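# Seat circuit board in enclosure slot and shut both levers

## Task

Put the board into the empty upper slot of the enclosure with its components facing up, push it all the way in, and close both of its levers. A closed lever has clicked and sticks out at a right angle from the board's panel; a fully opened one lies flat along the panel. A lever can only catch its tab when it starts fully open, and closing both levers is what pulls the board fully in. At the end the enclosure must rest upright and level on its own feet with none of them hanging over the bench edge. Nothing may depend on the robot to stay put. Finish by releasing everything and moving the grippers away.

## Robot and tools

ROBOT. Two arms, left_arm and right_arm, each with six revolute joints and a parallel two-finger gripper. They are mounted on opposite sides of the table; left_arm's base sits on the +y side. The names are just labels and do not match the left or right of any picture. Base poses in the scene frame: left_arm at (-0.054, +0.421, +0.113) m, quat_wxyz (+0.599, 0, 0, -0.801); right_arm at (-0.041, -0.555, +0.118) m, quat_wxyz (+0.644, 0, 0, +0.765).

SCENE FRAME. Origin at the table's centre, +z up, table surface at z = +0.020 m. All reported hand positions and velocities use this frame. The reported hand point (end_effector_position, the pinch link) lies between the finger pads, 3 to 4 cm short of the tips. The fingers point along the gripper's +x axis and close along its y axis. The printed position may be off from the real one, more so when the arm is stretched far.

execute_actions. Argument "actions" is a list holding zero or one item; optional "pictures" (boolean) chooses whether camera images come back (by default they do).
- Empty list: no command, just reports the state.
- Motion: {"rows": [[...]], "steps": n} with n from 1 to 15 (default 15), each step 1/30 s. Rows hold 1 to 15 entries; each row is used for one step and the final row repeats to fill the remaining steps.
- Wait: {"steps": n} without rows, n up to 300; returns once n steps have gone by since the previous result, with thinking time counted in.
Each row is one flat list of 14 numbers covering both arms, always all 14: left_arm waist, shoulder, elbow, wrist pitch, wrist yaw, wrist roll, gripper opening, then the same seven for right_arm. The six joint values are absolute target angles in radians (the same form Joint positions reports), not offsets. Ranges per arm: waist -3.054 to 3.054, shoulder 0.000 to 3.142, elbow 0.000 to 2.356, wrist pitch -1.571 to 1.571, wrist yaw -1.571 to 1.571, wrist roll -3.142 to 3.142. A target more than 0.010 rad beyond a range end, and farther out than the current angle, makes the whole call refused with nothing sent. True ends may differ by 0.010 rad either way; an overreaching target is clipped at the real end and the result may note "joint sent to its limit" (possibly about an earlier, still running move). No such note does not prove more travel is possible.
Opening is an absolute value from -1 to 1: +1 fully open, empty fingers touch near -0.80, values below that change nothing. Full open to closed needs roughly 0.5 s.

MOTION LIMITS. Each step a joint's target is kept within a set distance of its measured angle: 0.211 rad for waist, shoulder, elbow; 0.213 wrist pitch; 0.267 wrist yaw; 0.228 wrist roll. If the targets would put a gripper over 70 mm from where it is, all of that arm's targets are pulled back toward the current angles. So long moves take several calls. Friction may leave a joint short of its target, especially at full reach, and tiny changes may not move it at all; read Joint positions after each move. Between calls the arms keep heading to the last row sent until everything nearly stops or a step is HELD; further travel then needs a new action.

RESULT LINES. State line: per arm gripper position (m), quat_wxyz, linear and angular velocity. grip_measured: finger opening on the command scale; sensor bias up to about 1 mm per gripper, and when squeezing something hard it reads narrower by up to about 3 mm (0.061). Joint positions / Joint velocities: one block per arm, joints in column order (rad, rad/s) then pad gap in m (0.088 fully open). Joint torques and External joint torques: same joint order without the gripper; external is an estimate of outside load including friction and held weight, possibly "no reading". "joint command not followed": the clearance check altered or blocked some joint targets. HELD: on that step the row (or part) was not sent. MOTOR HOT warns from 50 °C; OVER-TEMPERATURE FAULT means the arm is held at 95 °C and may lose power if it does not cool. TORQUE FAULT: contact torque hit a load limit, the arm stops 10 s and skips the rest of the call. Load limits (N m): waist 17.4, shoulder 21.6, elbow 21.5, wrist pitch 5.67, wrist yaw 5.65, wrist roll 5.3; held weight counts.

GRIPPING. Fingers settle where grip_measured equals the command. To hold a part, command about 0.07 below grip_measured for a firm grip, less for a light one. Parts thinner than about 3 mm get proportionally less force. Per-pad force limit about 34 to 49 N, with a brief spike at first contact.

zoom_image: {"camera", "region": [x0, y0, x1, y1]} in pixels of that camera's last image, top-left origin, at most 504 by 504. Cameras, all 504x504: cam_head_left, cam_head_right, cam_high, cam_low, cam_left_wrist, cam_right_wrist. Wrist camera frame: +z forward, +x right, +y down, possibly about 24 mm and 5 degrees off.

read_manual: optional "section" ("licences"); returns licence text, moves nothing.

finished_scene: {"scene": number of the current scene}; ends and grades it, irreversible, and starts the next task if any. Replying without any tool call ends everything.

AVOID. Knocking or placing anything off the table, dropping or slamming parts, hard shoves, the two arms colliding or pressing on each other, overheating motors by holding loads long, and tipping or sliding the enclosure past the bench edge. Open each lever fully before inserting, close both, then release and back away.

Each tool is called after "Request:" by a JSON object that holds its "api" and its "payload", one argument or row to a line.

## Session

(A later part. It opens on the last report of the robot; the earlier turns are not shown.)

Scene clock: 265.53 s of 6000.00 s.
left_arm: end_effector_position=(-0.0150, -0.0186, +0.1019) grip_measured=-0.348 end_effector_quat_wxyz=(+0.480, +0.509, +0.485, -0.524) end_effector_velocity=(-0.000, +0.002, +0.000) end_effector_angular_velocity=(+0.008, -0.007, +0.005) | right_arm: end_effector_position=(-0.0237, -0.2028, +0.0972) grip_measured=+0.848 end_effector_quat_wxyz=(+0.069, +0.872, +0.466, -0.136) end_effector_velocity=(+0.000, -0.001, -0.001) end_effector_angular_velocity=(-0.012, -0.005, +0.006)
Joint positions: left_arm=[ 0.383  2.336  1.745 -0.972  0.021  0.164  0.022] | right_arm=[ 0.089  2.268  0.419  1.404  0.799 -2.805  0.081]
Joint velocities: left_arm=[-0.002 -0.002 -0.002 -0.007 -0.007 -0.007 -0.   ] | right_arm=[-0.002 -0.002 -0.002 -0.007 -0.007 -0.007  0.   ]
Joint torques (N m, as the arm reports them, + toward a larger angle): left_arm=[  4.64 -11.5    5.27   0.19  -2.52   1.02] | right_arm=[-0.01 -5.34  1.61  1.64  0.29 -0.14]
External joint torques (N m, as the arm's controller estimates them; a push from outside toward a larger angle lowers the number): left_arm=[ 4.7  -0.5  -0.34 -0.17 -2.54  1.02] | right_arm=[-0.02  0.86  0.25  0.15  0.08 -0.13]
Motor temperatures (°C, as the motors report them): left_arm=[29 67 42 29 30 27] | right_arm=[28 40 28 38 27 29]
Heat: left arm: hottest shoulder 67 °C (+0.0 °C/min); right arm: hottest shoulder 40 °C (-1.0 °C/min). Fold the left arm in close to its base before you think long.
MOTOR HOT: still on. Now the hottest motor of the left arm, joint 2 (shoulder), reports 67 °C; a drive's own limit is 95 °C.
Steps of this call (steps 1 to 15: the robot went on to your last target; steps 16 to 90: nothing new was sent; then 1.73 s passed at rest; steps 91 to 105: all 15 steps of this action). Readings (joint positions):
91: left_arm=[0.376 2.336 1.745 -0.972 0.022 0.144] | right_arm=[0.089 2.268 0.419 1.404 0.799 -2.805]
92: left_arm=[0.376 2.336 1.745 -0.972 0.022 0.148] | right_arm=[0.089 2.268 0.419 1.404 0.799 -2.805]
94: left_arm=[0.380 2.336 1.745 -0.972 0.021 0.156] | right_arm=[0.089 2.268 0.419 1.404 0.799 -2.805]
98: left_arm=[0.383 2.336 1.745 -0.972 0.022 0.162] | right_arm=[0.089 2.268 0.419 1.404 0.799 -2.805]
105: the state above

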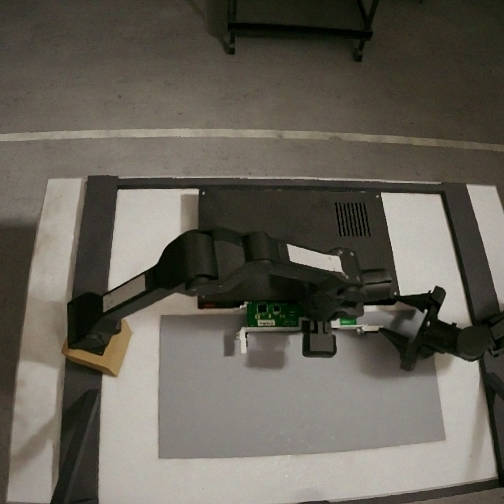

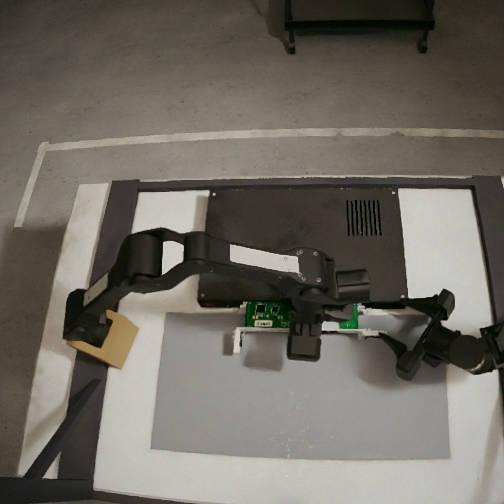

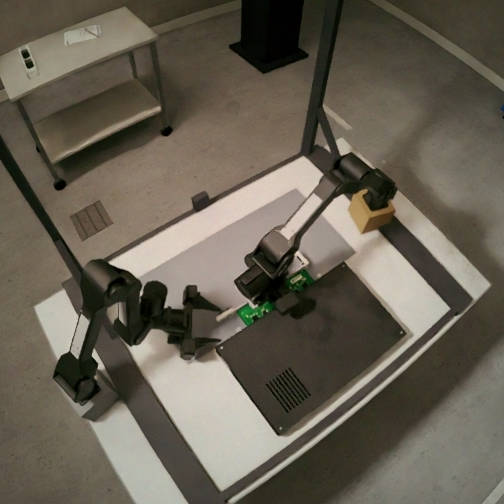

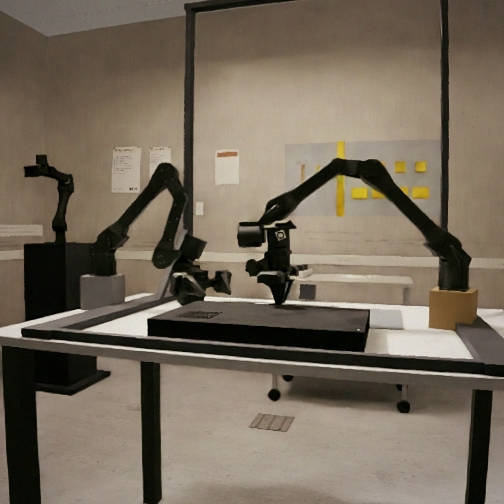

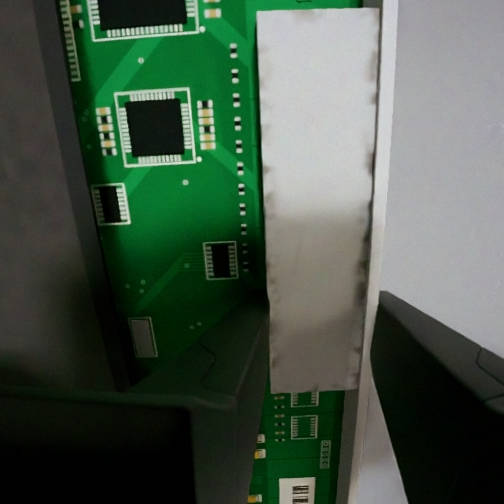

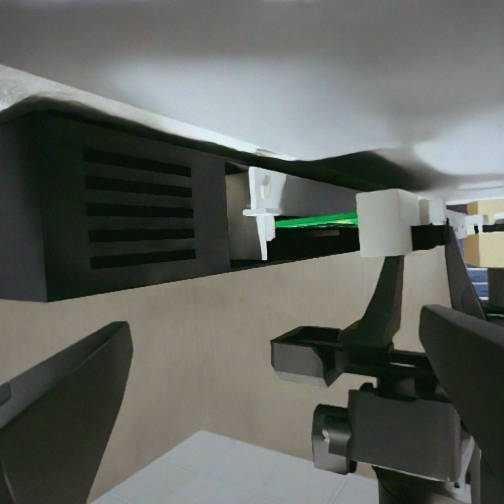

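Request:
{"api": "execute_actions", "payload": {
  "actions": [
    {"rows":[[0.38,2.34,1.75,-0.97,0,0.14,-0.45,0.09,2.279,0.42,1.407,0.8,-2.81,0.85],[0.38,2.34,1.75,-0.97,0,0.13,-0.45,0.09,2.279,0.42,1.407,0.8,-2.81,0.85],[0.378,2.34,1.75,-0.97,0,0.12,-0.45,0.09,2.279,0.42,1.407,0.8,-2.81,0.85],[0.375,2.34,1.75,-0.97,0,0.12,-0.15,0.09,2.279,0.42,1.407,0.8,-2.81,0.85]],"steps":12}
  ],
  "pictures": false
}}

Request:
{"api": "execute_actions", "payload": {
  "actions": [
    {"rows":[[0.375,2.2,1.75,-1.1,0,0.12,-0.15,0.25,2.0,0.42,1.3,0.8,-2.6,0.85]],"steps":15}
  ],
  "pictures": false
}}

Request:
{"api": "execute_actions", "payload": {
  "actions": [
    {"rows":[[0.3,1.9,1.3,-0.95,0,0.05,-0.15,0.2,1.5,0.6,0.3,0.3,-1.0,-0.9]],"steps":15}
  ],
  "pictures": false
}}

Request:
{"api": "execute_actions", "payload": {
  "actions": [
    {"rows":[[0.3,1.9,1.3,-0.95,0,0.05,-0.15,0.0,1.5,0.9,-0.7,0,-0.07,-0.9]],"steps":15}
  ]
}}

Scene clock: 279.90 s of 6000.00 s.
left_arm: end_effector_position=(-0.0149, -0.0186, +0.1018) grip_measured=-0.166 end_effector_quat_wxyz=(+0.493, +0.507, +0.488, -0.511) end_effector_velocity=(+0.000, -0.001, +0.000) end_effector_angular_velocity=(-0.007, -0.008, +0.020) | right_arm: end_effector_position=(-0.0237, -0.2028, +0.0972) grip_measured=+0.848 end_effector_quat_wxyz=(+0.069, +0.872, +0.466, -0.136) end_effector_velocity=(+0.000, -0.001, -0.001) end_effector_angular_velocity=(-0.020, -0.016, +0.011)
Joint positions: left_arm=[ 0.376  2.336  1.745 -0.971  0.     0.126  0.031] | right_arm=[ 0.089  2.268  0.419  1.404  0.799 -2.805  0.081]
Joint velocities: left_arm=[-0.002 -0.002 -0.002  0.007 -0.007 -0.022  0.007] | right_arm=[-0.002 -0.002 -0.002 -0.007 -0.007 -0.022  0.   ]
Joint torques (N m, as the arm reports them, + toward a larger angle): left_arm=[ -0.05 -11.53   5.28   0.12  -0.03  -0.18] | right_arm=[-0.03 -5.33  1.6   1.64  0.29 -0.14]
External joint torques (N m, as the arm's controller estimates them; a push from outside toward a larger angle lowers the number): left_arm=[-0.02 -0.53 -0.32 -0.24 -0.04 -0.18] | right_arm=[-0.02  0.87  0.25  0.15  0.07 -0.13]
Motor temperatures (°C, as the motors report them): left_arm=[31 67 42 29 33 28] | right_arm=[28 40 28 38 27 29]
Heat: left arm: hottest shoulder 67 °C (+1.0 °C/min); right arm: hottest shoulder 40 °C (-1.0 °C/min). Fold the left arm in close to its base before you think long.
MOTOR HOT: still on. Now the hottest motor of the left arm, joint 2 (shoulder), reports 67 °C; a drive's own limit is 95 °C.
Steps of this call (steps 1 to 15: the robot went on to your last target; steps 16 to 90: nothing new was sent; then 10.97 s passed at rest; steps 91 to 102: all 12 steps of this action). Readings (joint positions):
91: left_arm=[0.381 2.336 1.745 -0.972 0.019 0.159] | right_arm=[0.089 2.268 0.419 1.404 0.799 -2.805]
92: left_arm=[0.378 2.336 1.745 -0.972 0.015 0.150] | right_arm=[0.089 2.268 0.419 1.404 0.799 -2.805]
94: left_arm=[0.377 2.336 1.745 -0.972 0.011 0.134] | right_arm=[0.089 2.268 0.419 1.404 0.799 -2.805]
98: left_arm=[0.376 2.336 1.745 -0.971 0.000 0.130] | right_arm=[0.089 2.268 0.419 1.404 0.799 -2.805]
102: the state above

Scene clock: 280.40 s of 6000.00 s.
left_arm: end_effector_position=(-0.0161, -0.0049, +0.1618) grip_measured=-0.153 end_effector_quat_wxyz=(+0.499, +0.502, +0.483, -0.516) end_effector_velocity=(-0.005, +0.002, +0.000) end_effector_angular_velocity=(+0.005, +0.023, +0.019) | right_arm: end_effector_position=(-0.0868, -0.1868, +0.1661) grip_measured=+0.848 end_effector_quat_wxyz=(-0.083, +0.827, +0.529, -0.170) end_effector_velocity=(+0.001, -0.002, -0.005) end_effector_angular_velocity=(-0.015, +0.007, -0.009)
Joint positions: left_arm=[ 0.376  2.195  1.752 -1.098  0.     0.125  0.032] | right_arm=[ 0.246  2.011  0.426  1.303  0.798 -2.608  0.081]
Joint velocities: left_arm=[-0.002 -0.002 -0.002 -0.007  0.022 -0.022 -0.   ] | right_arm=[ 0.002  0.002 -0.002 -0.022  0.007  0.022 -0.   ]
Joint torques (N m, as the arm reports them, + toward a larger angle): left_arm=[ -0.11 -10.76   4.77   0.02  -0.01  -0.2 ] | right_arm=[ 0.14 -7.28  2.22  1.34  0.23  0.18]
External joint torques (N m, as the arm's controller estimates them; a push from outside toward a larger angle lowers the number): left_arm=[-0.09 -0.35 -1.08 -0.36 -0.01 -0.2 ] | right_arm=[ 0.17 -1.19 -0.63 -0.22  0.09  0.17]
Motor temperatures (°C, as the motors report them): left_arm=[31 67 42 29 33 28] | right_arm=[28 40 28 38 27 29]
Heat: left arm: hottest shoulder 67 °C (+1.0 °C/min); right arm: hottest shoulder 40 °C (-1.0 °C/min). Fold the left arm in close to its base before you think long.
MOTOR HOT: still on. Now the hottest motor of the left arm, joint 2 (shoulder), reports 67 °C; a drive's own limit is 95 °C.
Steps of this call (steps 1 to 15: all 15 steps of this action). Readings (joint positions):
1: left_arm=[0.376 2.321 1.745 -0.990 0.000 0.126] | right_arm=[0.105 2.242 0.418 1.371 0.805 -2.764]
2: left_arm=[0.376 2.307 1.745 -1.037 0.000 0.126] | right_arm=[0.138 2.204 0.413 1.347 0.806 -2.723]
4: left_arm=[0.376 2.268 1.744 -1.069 0.000 0.125] | right_arm=[0.203 2.109 0.415 1.334 0.800 -2.665]
8: left_arm=[0.376 2.201 1.751 -1.089 0.000 0.125] | right_arm=[0.245 2.013 0.427 1.315 0.798 -2.620]
15: the state above

Scene clock: 280.90 s of 6000.00 s.
left_arm: end_effector_position=(-0.0504, +0.0711, +0.1618) grip_measured=-0.153 end_effector_quat_wxyz=(+0.497, +0.503, +0.481, -0.519) end_effector_velocity=(+0.000, -0.011, +0.001) end_effector_angular_velocity=(-0.051, -0.007, +0.020) | right_arm: end_effector_position=(-0.1431, -0.1717, +0.2420) grip_measured=-0.777 end_effector_quat_wxyz=(-0.287, +0.632, +0.481, -0.535) end_effector_velocity=(+0.049, -0.154, -0.357) end_effector_angular_velocity=(-1.804, +1.041, -0.656)
Joint positions: left_arm=[ 0.298  1.903  1.315 -0.951  0.001  0.056  0.032] | right_arm=[ 0.203  1.505  0.607  0.465  0.308 -1.722  0.001]
Joint velocities: left_arm=[-0.002 -0.002 -0.002  0.051 -0.007 -0.022 -0.   ] | right_arm=[-0.007 -0.002 -0.002 -1.853 -0.095  1.839 -0.019]
Joint torques (N m, as the arm reports them, + toward a larger angle): left_arm=[ 0.2  -9.39  3.4   0.12 -0.03 -0.19] | right_arm=[-0.32 -5.87  5.14  1.66 -0.03  0.24]
External joint torques (N m, as the arm's controller estimates them; a push from outside toward a larger angle lowers the number): left_arm=[ 0.2  -1.17 -2.16 -0.22 -0.02 -0.19] | right_arm=[-0.32 -0.19 -0.74 -0.15 -0.11  0.19]
Motor temperatures (°C, as the motors report them): left_arm=[31 67 42 29 33 28] | right_arm=[28 40 28 38 27 29]
Heat: left arm: hottest shoulder 67 °C (+2.0 °C/min); right arm: hottest shoulder 40 °C (-1.0 °C/min). Fold the left arm in close to its base before you think long.
MOTOR HOT: still on. Now the hottest motor of the left arm, joint 2 (shoulder), reports 67 °C; a drive's own limit is 95 °C.
Steps of this call (steps 1 to 15: all 15 steps of this action). Readings (joint positions):
1: left_arm=[0.371 2.158 1.708 -1.042 -0.002 0.106] | right_arm=[0.240 1.989 0.439 1.252 0.757 -2.569]
2: left_arm=[0.360 2.115 1.650 -1.017 -0.003 0.090] | right_arm=[0.232 1.961 0.458 1.201 0.699 -2.522]
4: left_arm=[0.327 2.017 1.531 -0.993 -0.002 0.073] | right_arm=[0.218 1.879 0.512 1.108 0.575 -2.419]
8: left_arm=[0.295 1.903 1.374 -0.965 0.001 0.060] | right_arm=[0.209 1.651 0.584 0.876 0.369 -2.167]
15: the state above

Scene clock: 281.40 s of 6000.00 s.
left_arm: end_effector_position=(-0.0504, +0.0719, +0.1612) grip_measured=-0.153 end_effector_quat_wxyz=(+0.496, +0.504, +0.481, -0.518) end_effector_velocity=(+0.000, +0.001, +0.001) end_effector_angular_velocity=(+0.003, -0.007, +0.020) | right_arm: end_effector_position=(-0.1016, -0.2118, +0.2092) grip_measured=-0.778 end_effector_quat_wxyz=(+0.376, -0.562, +0.041, +0.736) end_effector_velocity=(+0.058, -0.318, -0.193) end_effector_angular_velocity=(-1.855, +0.640, -1.566)
Joint positions: left_arm=[ 0.298  1.903  1.313 -0.951  0.001  0.055  0.032] | right_arm=[ 0.004  1.495  0.898 -0.434  0.004 -0.774  0.001]
Joint velocities: left_arm=[-0.002 -0.002  0.002 -0.007 -0.007 -0.022 -0.   ] | right_arm=[-0.012 -0.002 -0.002 -1.722 -0.022  1.824  0.   ]
Joint torques (N m, as the arm reports them, + toward a larger angle): left_arm=[ 0.22 -9.41  3.5   0.2  -0.03 -0.2 ] | right_arm=[-0.38 -5.37  6.25  0.9  -0.12  0.2 ]
External joint torques (N m, as the arm's controller estimates them; a push from outside toward a larger angle lowers the number): left_arm=[ 0.22 -1.12 -2.26 -0.23 -0.02 -0.2 ] | right_arm=[-0.37  0.42 -0.06 -0.29 -0.09  0.17]
Motor temperatures (°C, as the motors report them): left_arm=[31 67 42 29 33 28] | right_arm=[28 40 28 38 27 29]
Heat: left arm: hottest shoulder 67 °C (+2.0 °C/min); right arm: hottest shoulder 40 °C (-1.0 °C/min). Fold the left arm in close to its base before you think long.
MOTOR HOT: still on. Now the hottest motor of the left arm, joint 2 (shoulder), reports 67 °C; a drive's own limit is 95 °C.
Steps of this call (steps 1 to 15: all 15 steps of this action). Readings (joint positions):
1: left_arm=[0.298 1.903 1.315 -0.951 0.001 0.055] | right_arm=[0.181 1.506 0.627 0.389 0.238 -1.663]
2: left_arm=[0.298 1.903 1.315 -0.951 0.001 0.055] | right_arm=[0.137 1.512 0.662 0.324 0.165 -1.600]
4: left_arm=[0.298 1.903 1.313 -0.951 0.001 0.055] | right_arm=[0.056 1.517 0.762 0.210 0.090 -1.472]
8: left_arm=[0.298 1.903 1.313 -0.951 0.001 0.055] | right_arm=[0.006 1.493 0.889 -0.011 0.026 -1.215]
15: the state above

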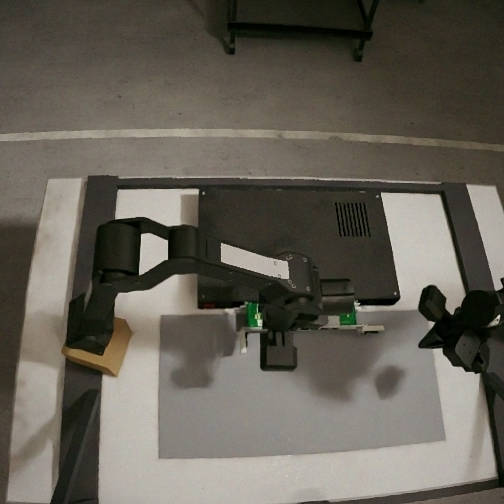

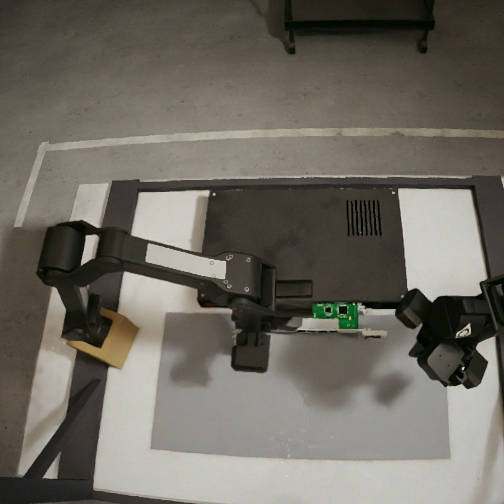

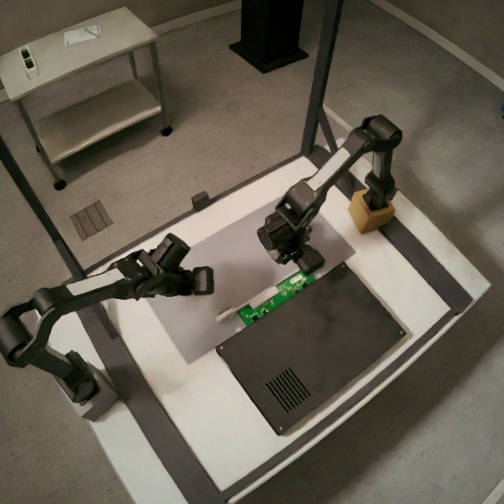

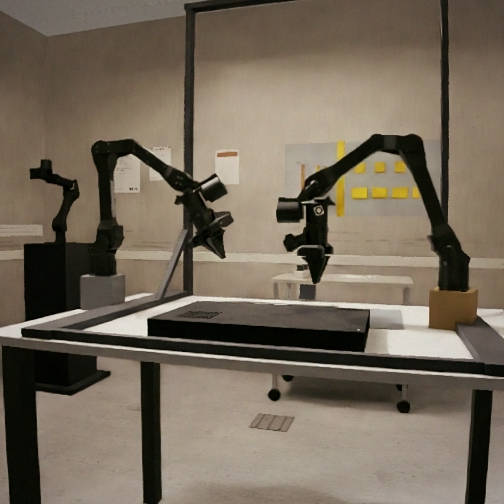

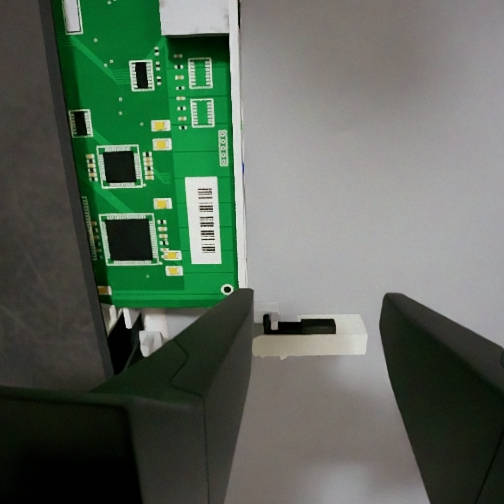

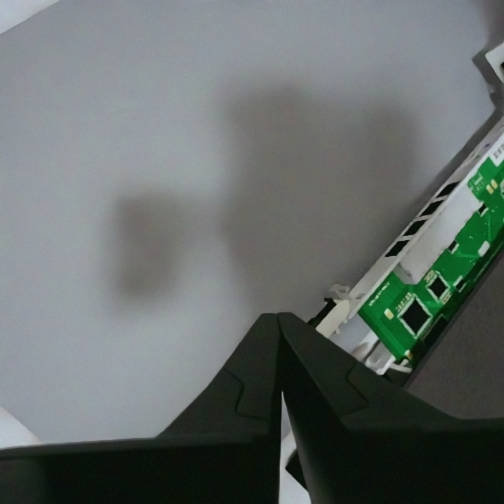

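Request:
{"api": "zoom_image", "payload": {
  "camera": "cam_left_wrist",
  "region": [220,270,400,380]
}}

Region (220, 270, 400, 380) of cam_left_wrist's 504x504 image, scaled by 2.800, with more detail than that image has.

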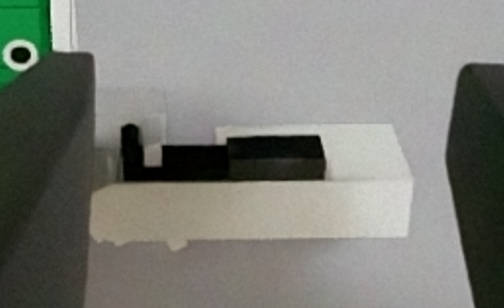

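Request:
{"api": "execute_actions", "payload": {
  "actions": [
    {"rows":[[0.29,1.96,1.25,-0.85,0,0.02,-0.9,0,1.5,0.9,-0.7,0,-0.07,-0.9],[0.29,1.96,1.25,-0.85,0,0.02,-0.9,0,1.5,0.9,-0.7,0,-0.07,-0.9],[0.29,1.96,1.25,-0.85,0,0.02,-0.9,0,1.5,0.9,-0.7,0,-0.07,-0.9],[0.29,1.96,1.25,-0.85,0,0.02,-0.9,0,1.5,0.9,-0.7,0,-0.07,-0.9],[0.29,1.96,1.25,-0.85,0,0.02,-0.9,0,1.5,0.9,-0.7,0,-0.07,-0.9],[0.29,1.96,1.25,-0.85,0,0.02,-0.9,0,1.5,0.9,-0.7,0,-0.07,-0.9],[0.29,1.96,1.25,-0.85,0,0.02,-0.9,0,1.5,0.9,-0.7,0,-0.07,-0.9],[0.29,2.02,1.21,-0.76,0,0.02,-0.9,0,1.5,0.9,-0.7,0,-0.07,-0.9],[0.29,2.02,1.21,-0.76,0,0.02,-0.9,0,1.5,0.9,-0.7,0,-0.07,-0.9],[0.29,2.075,1.17,-0.68,0,0.02,-0.9,0,1.5,0.9,-0.7,0,-0.07,-0.9]],"steps":15}
  ],
  "pictures": false
}}

Request:
{"api": "execute_actions", "payload": {
  "actions": [
    {"steps":10}
  ],
  "pictures": false
}}

Request:
{"api": "execute_actions", "payload": {
  "actions": [
    {"rows":[[0.31,2.075,1.17,-0.68,0,0.03,-0.9,0,1.5,0.9,-0.7,0,-0.07,-0.9],[0.32,2.075,1.17,-0.68,0,0.04,-0.9,0,1.5,0.9,-0.7,0,-0.07,-0.9],[0.33,2.075,1.17,-0.68,0,0.05,-0.9,0,1.5,0.9,-0.7,0,-0.07,-0.9],[0.34,2.075,1.17,-0.68,0,0.06,-0.9,0,1.5,0.9,-0.7,0,-0.07,-0.9],[0.35,2.075,1.17,-0.68,0,0.07,-0.9,0,1.5,0.9,-0.7,0,-0.07,-0.9],[0.36,2.075,1.17,-0.68,0,0.07,-0.9,0,1.5,0.9,-0.7,0,-0.07,-0.9],[0.37,2.075,1.17,-0.68,0,0.08,-0.9,0,1.5,0.9,-0.7,0,-0.07,-0.9],[0.38,2.075,1.17,-0.68,0,0.09,-0.9,0,1.5,0.9,-0.7,0,-0.07,-0.9]],"steps":15}
  ]
}}

Scene clock: 311.53 s of 6000.00 s.
left_arm: end_effector_position=(-0.0519, +0.0767, +0.0810) grip_measured=-0.798 end_effector_quat_wxyz=(+0.493, +0.507, +0.498, -0.502) end_effector_velocity=(-0.002, +0.066, -0.110) end_effector_angular_velocity=(+0.256, +0.009, +0.005) | right_arm: end_effector_position=(-0.0922, -0.2635, +0.1863) grip_measured=-0.778 end_effector_quat_wxyz=(+0.495, -0.482, +0.363, +0.625) end_effector_velocity=(-0.001, -0.005, -0.001) end_effector_angular_velocity=(-0.022, -0.003, +0.026)
Joint positions: left_arm=[ 0.294  2.061  1.183 -0.703  0.001  0.025  0.   ] | right_arm=[ 0.003  1.495  0.898 -0.697  0.003 -0.077  0.001]
Joint velocities: left_arm=[-0.002  0.222 -0.188  0.154  0.007 -0.007  0.   ] | right_arm=[ 0.002 -0.002 -0.002 -0.022 -0.007 -0.022 -0.   ]
Joint torques (N m, as the arm reports them, + toward a larger angle): left_arm=[-0.33 -9.63  4.23  0.58 -0.03 -0.19] | right_arm=[-0.31 -5.11  5.97  0.57 -0.11  0.2 ]
External joint torques (N m, as the arm's controller estimates them; a push from outside toward a larger angle lowers the number): left_arm=[-0.29  0.67 -1.98 -0.03 -0.03 -0.19] | right_arm=[-0.33  0.13  0.2  -0.2  -0.1   0.19]
Motor temperatures (°C, as the motors report them): left_arm=[29 62 39 29 30 28] | right_arm=[28 40 31 35 27 29]
Heat: left arm: hottest shoulder 62 °C (-2.0 °C/min); right arm: hottest shoulder 40 °C (+0.0 °C/min). Fold the left arm in close to its base before you think long.
MOTOR HOT: still on. Now the hottest motor of the left arm, joint 2 (shoulder), reports 62 °C; a drive's own limit is 95 °C.
Steps of this call (steps 1 to 45: the robot went on to your last target; steps 46 to 110: nothing new was sent; then 25.97 s passed at rest; steps 111 to 125: all 15 steps of this action). Readings (joint positions):
111: left_arm=[0.298 1.907 1.302 -0.928 0.001 0.048] | right_arm=[0.003 1.495 0.898 -0.697 0.003 -0.077]
112: left_arm=[0.297 1.910 1.293 -0.901 0.001 0.041] | right_arm=[0.003 1.495 0.898 -0.697 0.003 -0.077]
114: left_arm=[0.296 1.926 1.279 -0.875 0.001 0.033] | right_arm=[0.003 1.495 0.898 -0.697 0.003 -0.077]
118: left_arm=[0.294 1.956 1.253 -0.840 0.001 0.027] | right_arm=[0.003 1.495 0.898 -0.697 0.003 -0.077]
125: the state above

Scene clock: 311.87 s of 6000.00 s.
left_arm: end_effector_position=(-0.0519, +0.0749, +0.0778) grip_measured=-0.798 end_effector_quat_wxyz=(+0.495, +0.505, +0.496, -0.505) end_effector_velocity=(+0.002, -0.003, +0.001) end_effector_angular_velocity=(-0.012, -0.022, +0.005) | right_arm: end_effector_position=(-0.0922, -0.2635, +0.1863) grip_measured=-0.778 end_effector_quat_wxyz=(+0.495, -0.482, +0.363, +0.625) end_effector_velocity=(+0.000, -0.004, -0.002) end_effector_angular_velocity=(-0.013, +0.003, +0.007)
Joint positions: left_arm=[ 0.294  2.067  1.177 -0.681  0.001  0.025  0.   ] | right_arm=[ 0.003  1.495  0.898 -0.697  0.003 -0.077  0.001]
Joint velocities: left_arm=[-0.002 -0.002  0.002  0.007 -0.022 -0.007  0.   ] | right_arm=[-0.002 -0.002 -0.007 -0.007 -0.007 -0.007 -0.   ]
Joint torques (N m, as the arm reports them, + toward a larger angle): left_arm=[-0.34 -8.4   3.4   0.11 -0.03 -0.2 ] | right_arm=[-0.31 -5.1   5.97  0.57 -0.11  0.2 ]
External joint torques (N m, as the arm's controller estimates them; a push from outside toward a larger angle lowers the number): left_arm=[-0.31  0.13 -1.44 -0.22 -0.02 -0.2 ] | right_arm=[-0.3   0.12  0.21 -0.2  -0.1   0.19]
Motor temperatures (°C, as the motors report them): left_arm=[29 62 39 29 30 28] | right_arm=[28 40 31 35 27 29]
Heat: left arm: hottest shoulder 62 °C (-2.0 °C/min); right arm: hottest shoulder 40 °C (+0.0 °C/min). Fold the left arm in close to its base before you think long.
MOTOR HOT: still on. Now the hottest motor of the left arm, joint 2 (shoulder), reports 62 °C; a drive's own limit is 95 °C.
Steps of this call (steps 1 to 10: the robot went on to your last target). Readings (joint positions):
1: left_arm=[0.294 2.066 1.178 -0.697 0.001 0.025] | right_arm=[0.003 1.495 0.898 -0.697 0.003 -0.077]
2: left_arm=[0.294 2.067 1.177 -0.692 0.001 0.025] | right_arm=[0.003 1.495 0.898 -0.697 0.003 -0.077]
4: left_arm=[0.294 2.067 1.177 -0.684 0.001 0.025] | right_arm=[0.003 1.495 0.898 -0.697 0.003 -0.077]
8: left_arm=[0.294 2.067 1.177 -0.682 0.001 0.025] | right_arm=[0.003 1.495 0.898 -0.697 0.003 -0.077]
10: the state above

Scene clock: 312.37 s of 6000.00 s.
left_arm: end_effector_position=(-0.0390, +0.0753, +0.0779) grip_measured=-0.798 end_effector_quat_wxyz=(+0.486, +0.497, +0.502, -0.515) end_effector_velocity=(-0.003, +0.004, -0.001) end_effector_angular_velocity=(+0.011, +0.023, -0.005) | right_arm: end_effector_position=(-0.0922, -0.2635, +0.1863) grip_measured=-0.778 end_effector_quat_wxyz=(+0.495, -0.482, +0.363, +0.625) end_effector_velocity=(-0.004, -0.005, -0.001) end_effector_angular_velocity=(-0.027, +0.029, +0.015)
Joint positions: left_arm=[ 0.345  2.067  1.177 -0.682  0.034  0.082  0.   ] | right_arm=[ 0.003  1.495  0.898 -0.697  0.003 -0.077  0.001]
Joint velocities: left_arm=[ 0.002 -0.002 -0.007 -0.007  0.022  0.007  0.   ] | right_arm=[-0.002  0.002  0.002 -0.022 -0.037 -0.007 -0.   ]
Joint torques (N m, as the arm reports them, + toward a larger angle): left_arm=[ 3.39 -8.4   3.34  0.18 -1.37  0.29] | right_arm=[-0.33 -5.09  5.96  0.57 -0.11  0.19]
External joint torques (N m, as the arm's controller estimates them; a push from outside toward a larger angle lowers the number): left_arm=[ 3.41  0.09 -1.44 -0.16 -1.39  0.28] | right_arm=[-0.34  0.14  0.17 -0.2  -0.09  0.19]
Motor temperatures (°C, as the motors report them): left_arm=[29 62 39 29 30 28] | right_arm=[28 40 31 35 27 29]
Heat: left arm: hottest shoulder 62 °C (-3.0 °C/min); right arm: hottest shoulder 40 °C (+0.0 °C/min). Fold the left arm in close to its base before you think long.
MOTOR HOT: still on. Now the hottest motor of the left arm, joint 2 (shoulder), reports 62 °C; a drive's own limit is 95 °C.
Steps of this call (steps 1 to 15: all 15 steps of this action). Readings (joint positions):
1: left_arm=[0.294 2.067 1.177 -0.681 0.001 0.025] | right_arm=[0.003 1.495 0.898 -0.697 0.003 -0.077]
2: left_arm=[0.297 2.067 1.177 -0.681 0.001 0.025] | right_arm=[0.003 1.495 0.898 -0.697 0.003 -0.077]
4: left_arm=[0.310 2.067 1.177 -0.681 0.001 0.036] | right_arm=[0.003 1.495 0.898 -0.697 0.003 -0.077]
8: left_arm=[0.340 2.067 1.177 -0.681 0.025 0.066] | right_arm=[0.003 1.495 0.898 -0.697 0.003 -0.077]
15: the state above

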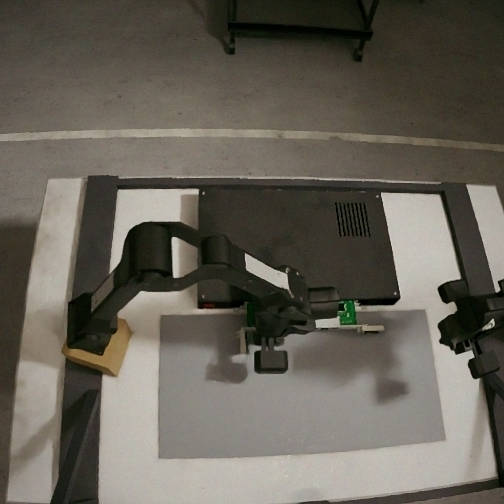

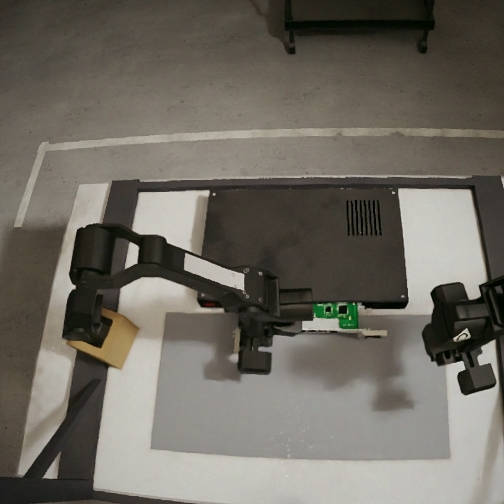

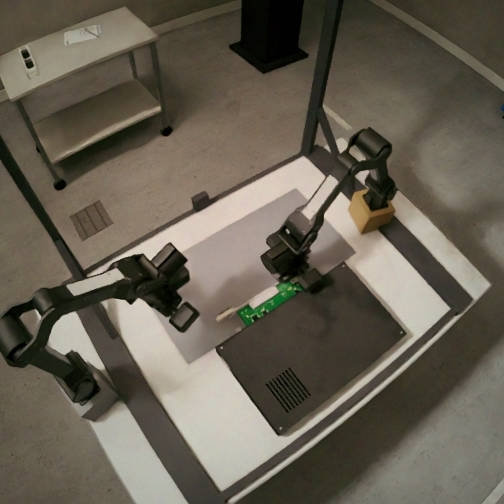

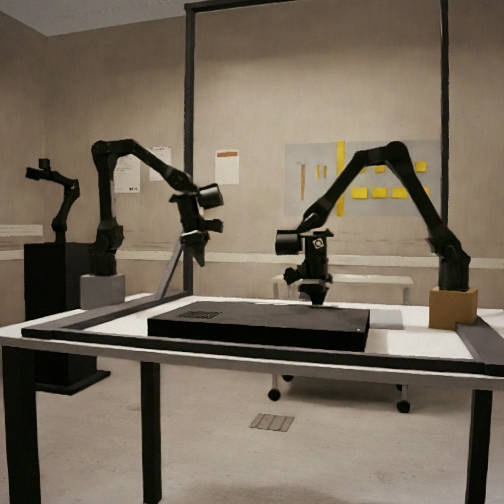

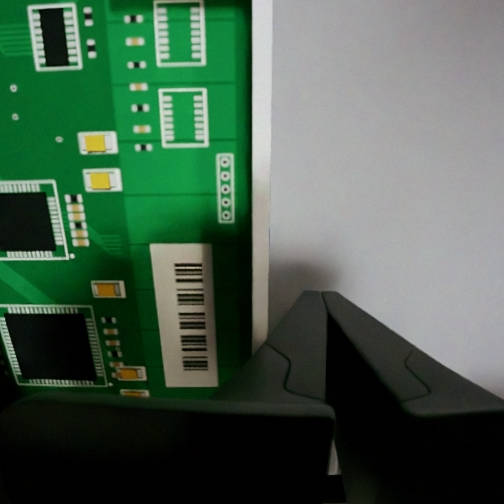

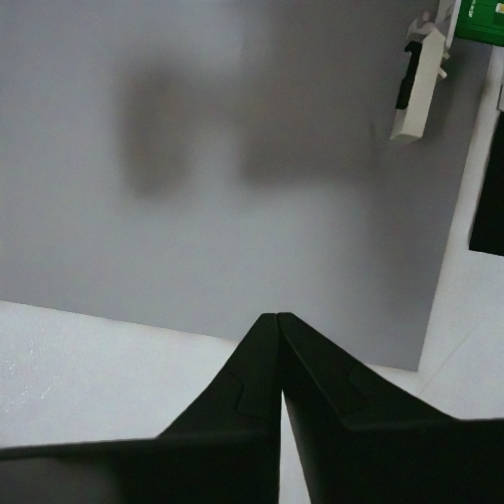

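Request:
{"api": "execute_actions", "payload": {
  "actions": [
    {"rows":[[0.28,2.075,1.17,-0.68,0,0.0,-0.9,0,1.5,0.9,-0.7,0,-0.07,-0.9]],"steps":10}
  ],
  "pictures": false
}}

Request:
{"api": "execute_actions", "payload": {
  "actions": [
    {"rows":[[0.28,2.04,1.13,-0.67,0,0.0,-0.9,0,1.5,0.9,-0.7,0,-0.07,-0.9],[0.28,2.03,1.115,-0.665,0,0.0,-0.9,0,1.5,0.9,-0.7,0,-0.07,-0.9],[0.28,2.02,1.10,-0.66,0,0.0,-0.9,0,1.5,0.9,-0.7,0,-0.07,-0.9],[0.28,2.01,1.085,-0.655,0,0.0,-0.9,0,1.5,0.9,-0.7,0,-0.07,-0.9],[0.28,2.0,1.07,-0.65,0,0.0,-0.9,0,1.5,0.9,-0.7,0,-0.07,-0.9],[0.28,1.985,1.05,-0.645,0,0.0,-0.9,0,1.5,0.9,-0.7,0,-0.07,-0.9]],"steps":15}
  ]
}}

Scene clock: 324.27 s of 6000.00 s.
left_arm: end_effector_position=(-0.0561, +0.0747, +0.0778) grip_measured=-0.798 end_effector_quat_wxyz=(+0.496, +0.502, +0.497, -0.504) end_effector_velocity=(+0.000, +0.002, +0.000) end_effector_angular_velocity=(+0.007, -0.007, +0.049) | right_arm: end_effector_position=(-0.0922, -0.2635, +0.1863) grip_measured=-0.778 end_effector_quat_wxyz=(+0.495, -0.482, +0.363, +0.625) end_effector_velocity=(+0.000, -0.002, -0.000) end_effector_angular_velocity=(-0.008, +0.004, +0.007)
Joint positions: left_arm=[ 0.282  2.067  1.177 -0.681  0.003  0.008  0.   ] | right_arm=[ 0.003  1.495  0.898 -0.697  0.003 -0.077  0.001]
Joint velocities: left_arm=[-0.002 -0.002 -0.002 -0.007 -0.007 -0.051  0.   ] | right_arm=[-0.002 -0.002 -0.002 -0.007 -0.007 -0.007 -0.   ]
Joint torques (N m, as the arm reports them, + toward a larger angle): left_arm=[-0.21 -8.4   3.35  0.11 -0.11 -0.19] | right_arm=[-0.31 -5.07  5.95  0.58 -0.11  0.2 ]
External joint torques (N m, as the arm's controller estimates them; a push from outside toward a larger angle lowers the number): left_arm=[-0.21  0.11 -1.43 -0.23 -0.09 -0.19] | right_arm=[-0.31  0.17  0.17 -0.19 -0.09  0.19]
Motor temperatures (°C, as the motors report them): left_arm=[30 60 38 29 31 27] | right_arm=[28 39 31 34 27 29]
Heat: left arm: hottest shoulder 60 °C (-7.0 °C/min); right arm: hottest shoulder 39 °C (-1.0 °C/min). Fold the left arm in close to its base before you think long.
MOTOR HOT: still on. Now the hottest motor of the left arm, joint 2 (shoulder), reports 60 °C; a drive's own limit is 95 °C.
Steps of this call (steps 1 to 15: the robot went on to your last target; steps 16 to 90: nothing new was sent; then 8.57 s passed at rest; steps 91 to 100: all 10 steps of this action). Readings (joint positions):
91: left_arm=[0.339 2.067 1.177 -0.682 0.026 0.069] | right_arm=[0.003 1.495 0.898 -0.697 0.003 -0.077]
92: left_arm=[0.327 2.067 1.177 -0.681 0.007 0.051] | right_arm=[0.003 1.495 0.898 -0.697 0.003 -0.077]
94: left_arm=[0.305 2.067 1.177 -0.681 0.003 0.028] | right_arm=[0.003 1.495 0.898 -0.697 0.003 -0.077]
98: left_arm=[0.283 2.067 1.177 -0.681 0.003 0.011] | right_arm=[0.003 1.495 0.898 -0.697 0.003 -0.077]
100: the state above

Scene clock: 324.77 s of 6000.00 s.
left_arm: end_effector_position=(-0.0560, +0.0992, +0.0781) grip_measured=-0.798 end_effector_quat_wxyz=(+0.496, +0.503, +0.499, -0.502) end_effector_velocity=(+0.000, +0.007, -0.001) end_effector_angular_velocity=(+0.017, -0.007, -0.010) | right_arm: end_effector_position=(-0.0922, -0.2635, +0.1863) grip_measured=-0.778 end_effector_quat_wxyz=(+0.495, -0.482, +0.363, +0.625) end_effector_velocity=(-0.003, +0.003, +0.001) end_effector_angular_velocity=(+0.018, +0.023, +0.011)
Joint positions: left_arm=[ 0.282  1.995  1.064 -0.645  0.003  0.005  0.   ] | right_arm=[ 0.003  1.495  0.898 -0.697  0.003 -0.077  0.001]
Joint velocities: left_arm=[-0.002 -0.007 -0.017 -0.007 -0.007  0.007  0.   ] | right_arm=[-0.002 -0.002 -0.002  0.022 -0.022 -0.007 -0.   ]
Joint torques (N m, as the arm reports them, + toward a larger angle): left_arm=[-0.27 -9.77  2.52 -0.03 -0.11 -0.2 ] | right_arm=[-0.32 -5.09  5.96  0.57 -0.11  0.21]
External joint torques (N m, as the arm's controller estimates them; a push from outside toward a larger angle lowers the number): left_arm=[-0.27 -1.93 -2.12 -0.36 -0.11 -0.2 ] | right_arm=[-0.33  0.19  0.06 -0.26 -0.09  0.2 ]
Motor temperatures (°C, as the motors report them): left_arm=[30 60 38 29 31 27] | right_arm=[28 39 31 34 27 29]
Heat: left arm: hottest shoulder 60 °C (-7.1 °C/min); right arm: hottest shoulder 39 °C (-1.0 °C/min). Fold the left arm in close to its base before you think long.
MOTOR HOT: still on. Now the hottest motor of the left arm, joint 2 (shoulder), reports 60 °C; a drive's own limit is 95 °C.
Steps of this call (steps 1 to 15: all 15 steps of this action). Readings (joint positions):
1: left_arm=[0.282 2.065 1.171 -0.675 0.003 0.007] | right_arm=[0.003 1.495 0.898 -0.697 0.003 -0.077]
2: left_arm=[0.282 2.059 1.161 -0.671 0.003 0.006] | right_arm=[0.003 1.495 0.898 -0.697 0.003 -0.077]
4: left_arm=[0.282 2.044 1.132 -0.668 0.003 0.006] | right_arm=[0.003 1.495 0.898 -0.697 0.003 -0.077]
8: left_arm=[0.282 2.010 1.078 -0.654 0.003 0.005] | right_arm=[0.003 1.495 0.898 -0.697 0.003 -0.077]
15: the state above

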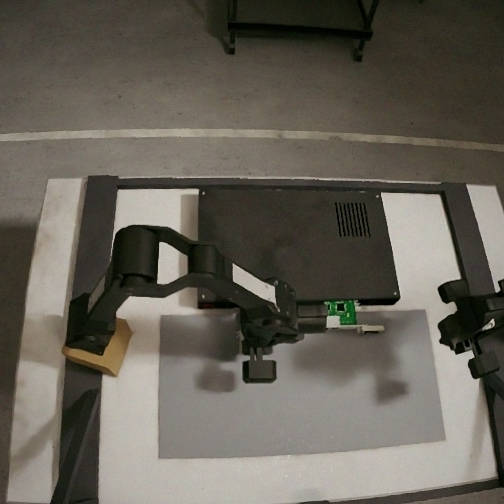

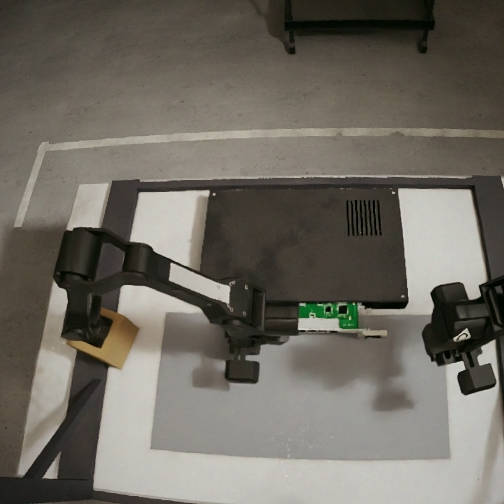

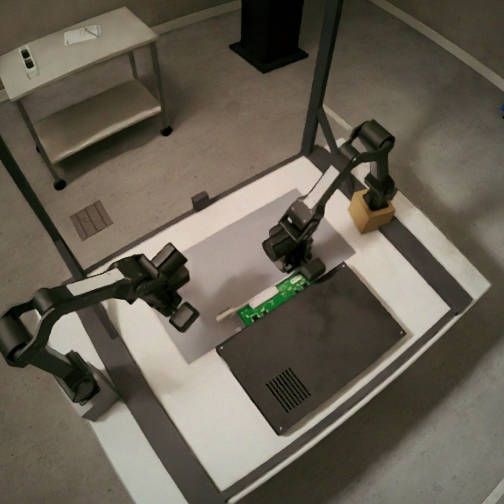

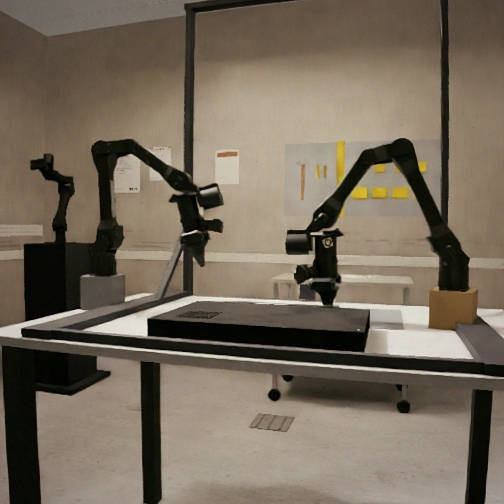

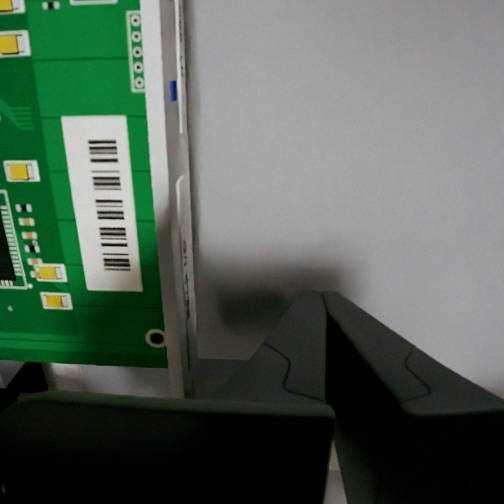

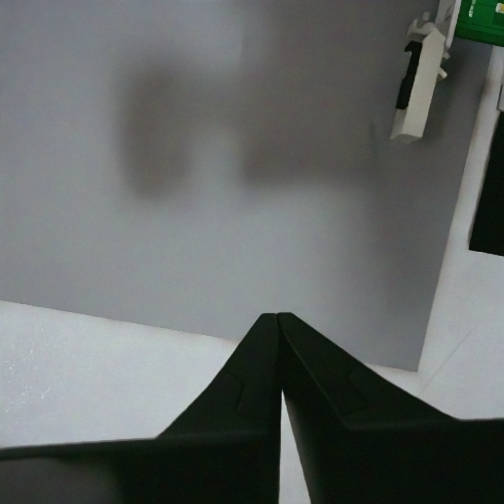

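Request:
{"api": "execute_actions", "payload": {
  "actions": [
    {"rows":[[0.28,1.97,1.03,-0.64,0,0.0,-0.9,0,1.5,0.9,-0.7,0,-0.07,-0.9],[0.28,1.96,1.015,-0.635,0,0.0,-0.9,0,1.5,0.9,-0.7,0,-0.07,-0.9],[0.28,1.95,1.0,-0.63,0,0.0,-0.9,0,1.5,0.9,-0.7,0,-0.07,-0.9],[0.28,1.935,0.98,-0.625,0,0.0,-0.9,0,1.5,0.9,-0.7,0,-0.07,-0.9]],"steps":15}
  ]
}}

Scene clock: 333.77 s of 6000.00 s.
left_arm: end_effector_position=(-0.0559, +0.1076, +0.0831) grip_measured=-0.798 end_effector_quat_wxyz=(+0.503, +0.496, +0.492, -0.509) end_effector_velocity=(+0.004, +0.001, -0.001) end_effector_angular_velocity=(-0.003, -0.022, -0.004) | right_arm: end_effector_position=(-0.0922, -0.2635, +0.1863) grip_measured=-0.778 end_effector_quat_wxyz=(+0.495, -0.482, +0.363, +0.625) end_effector_velocity=(-0.002, -0.006, -0.001) end_effector_angular_velocity=(-0.026, +0.019, -0.004)
Joint positions: left_arm=[ 0.282  1.938  1.004 -0.613  0.003  0.005  0.   ] | right_arm=[ 0.003  1.495  0.898 -0.697  0.003 -0.077  0.001]
Joint velocities: left_arm=[ 0.002 -0.002 -0.007  0.007 -0.022  0.007  0.   ] | right_arm=[-0.002 -0.002 -0.002 -0.022 -0.022  0.007 -0.   ]
Joint torques (N m, as the arm reports them, + toward a larger angle): left_arm=[-0.25 -8.64  1.54 -0.92 -0.11 -0.2 ] | right_arm=[-0.31 -5.09  5.97  0.57 -0.11  0.19]
External joint torques (N m, as the arm's controller estimates them; a push from outside toward a larger angle lowers the number): left_arm=[-0.33 -1.13 -3.16 -1.31 -0.09 -0.21] | right_arm=[-0.32  0.1   0.24 -0.19 -0.1   0.19]
Motor temperatures (°C, as the motors report them): left_arm=[29 60 38 29 30 27] | right_arm=[28 39 31 34 27 29]
Heat: left arm: hottest shoulder 60 °C (-7.1 °C/min); right arm: hottest shoulder 39 °C (-1.0 °C/min). Fold the left arm in close to its base before you think long.
MOTOR HOT: still on. Now the hottest motor of the left arm, joint 2 (shoulder), reports 60 °C; a drive's own limit is 95 °C.
Steps of this call (steps 1 to 15: the robot went on to your last target; steps 16 to 90: nothing new was sent; then 5.50 s passed at rest; steps 91 to 105: all 15 steps of this action). Readings (joint positions):
91: left_arm=[0.282 1.992 1.060 -0.640 0.003 0.005] | right_arm=[0.003 1.495 0.898 -0.697 0.003 -0.077]
92: left_arm=[0.282 1.987 1.053 -0.634 0.003 0.005] | right_arm=[0.003 1.495 0.898 -0.697 0.003 -0.077]
94: left_arm=[0.282 1.969 1.033 -0.624 0.003 0.005] | right_arm=[0.003 1.495 0.898 -0.697 0.003 -0.077]
98: left_arm=[0.282 1.942 1.009 -0.618 0.003 0.005] | right_arm=[0.003 1.495 0.898 -0.697 0.003 -0.077]
105: the state above

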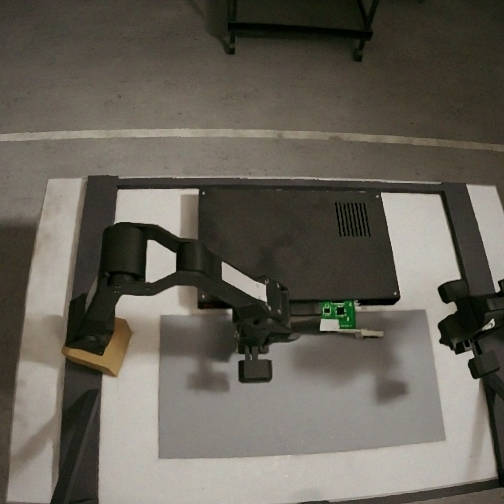

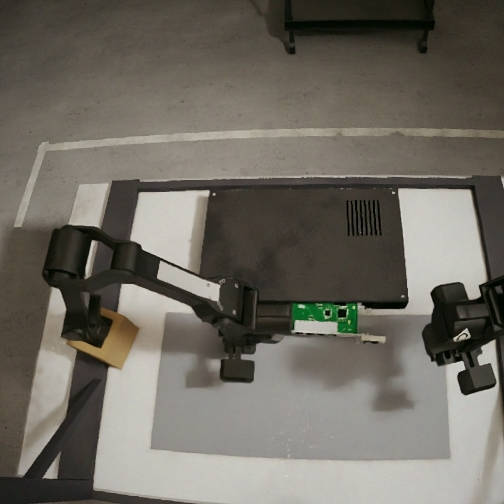

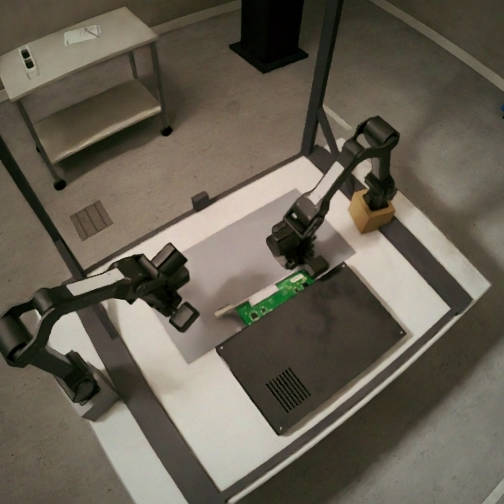

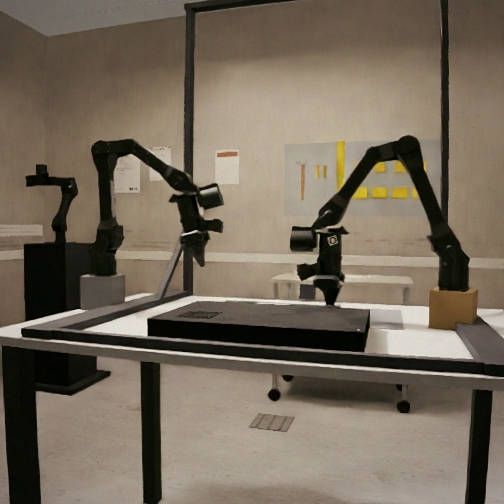

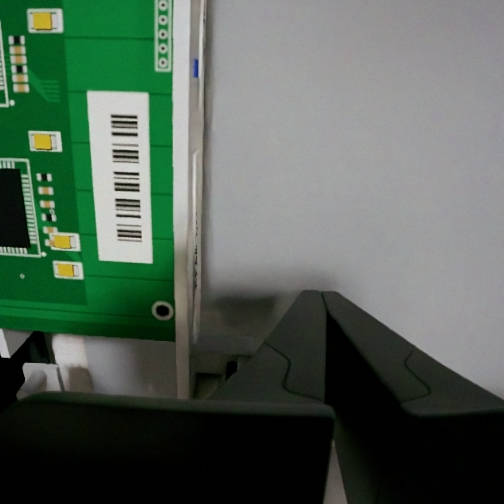

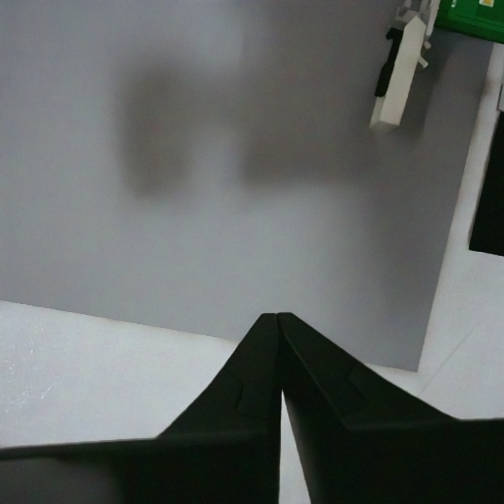

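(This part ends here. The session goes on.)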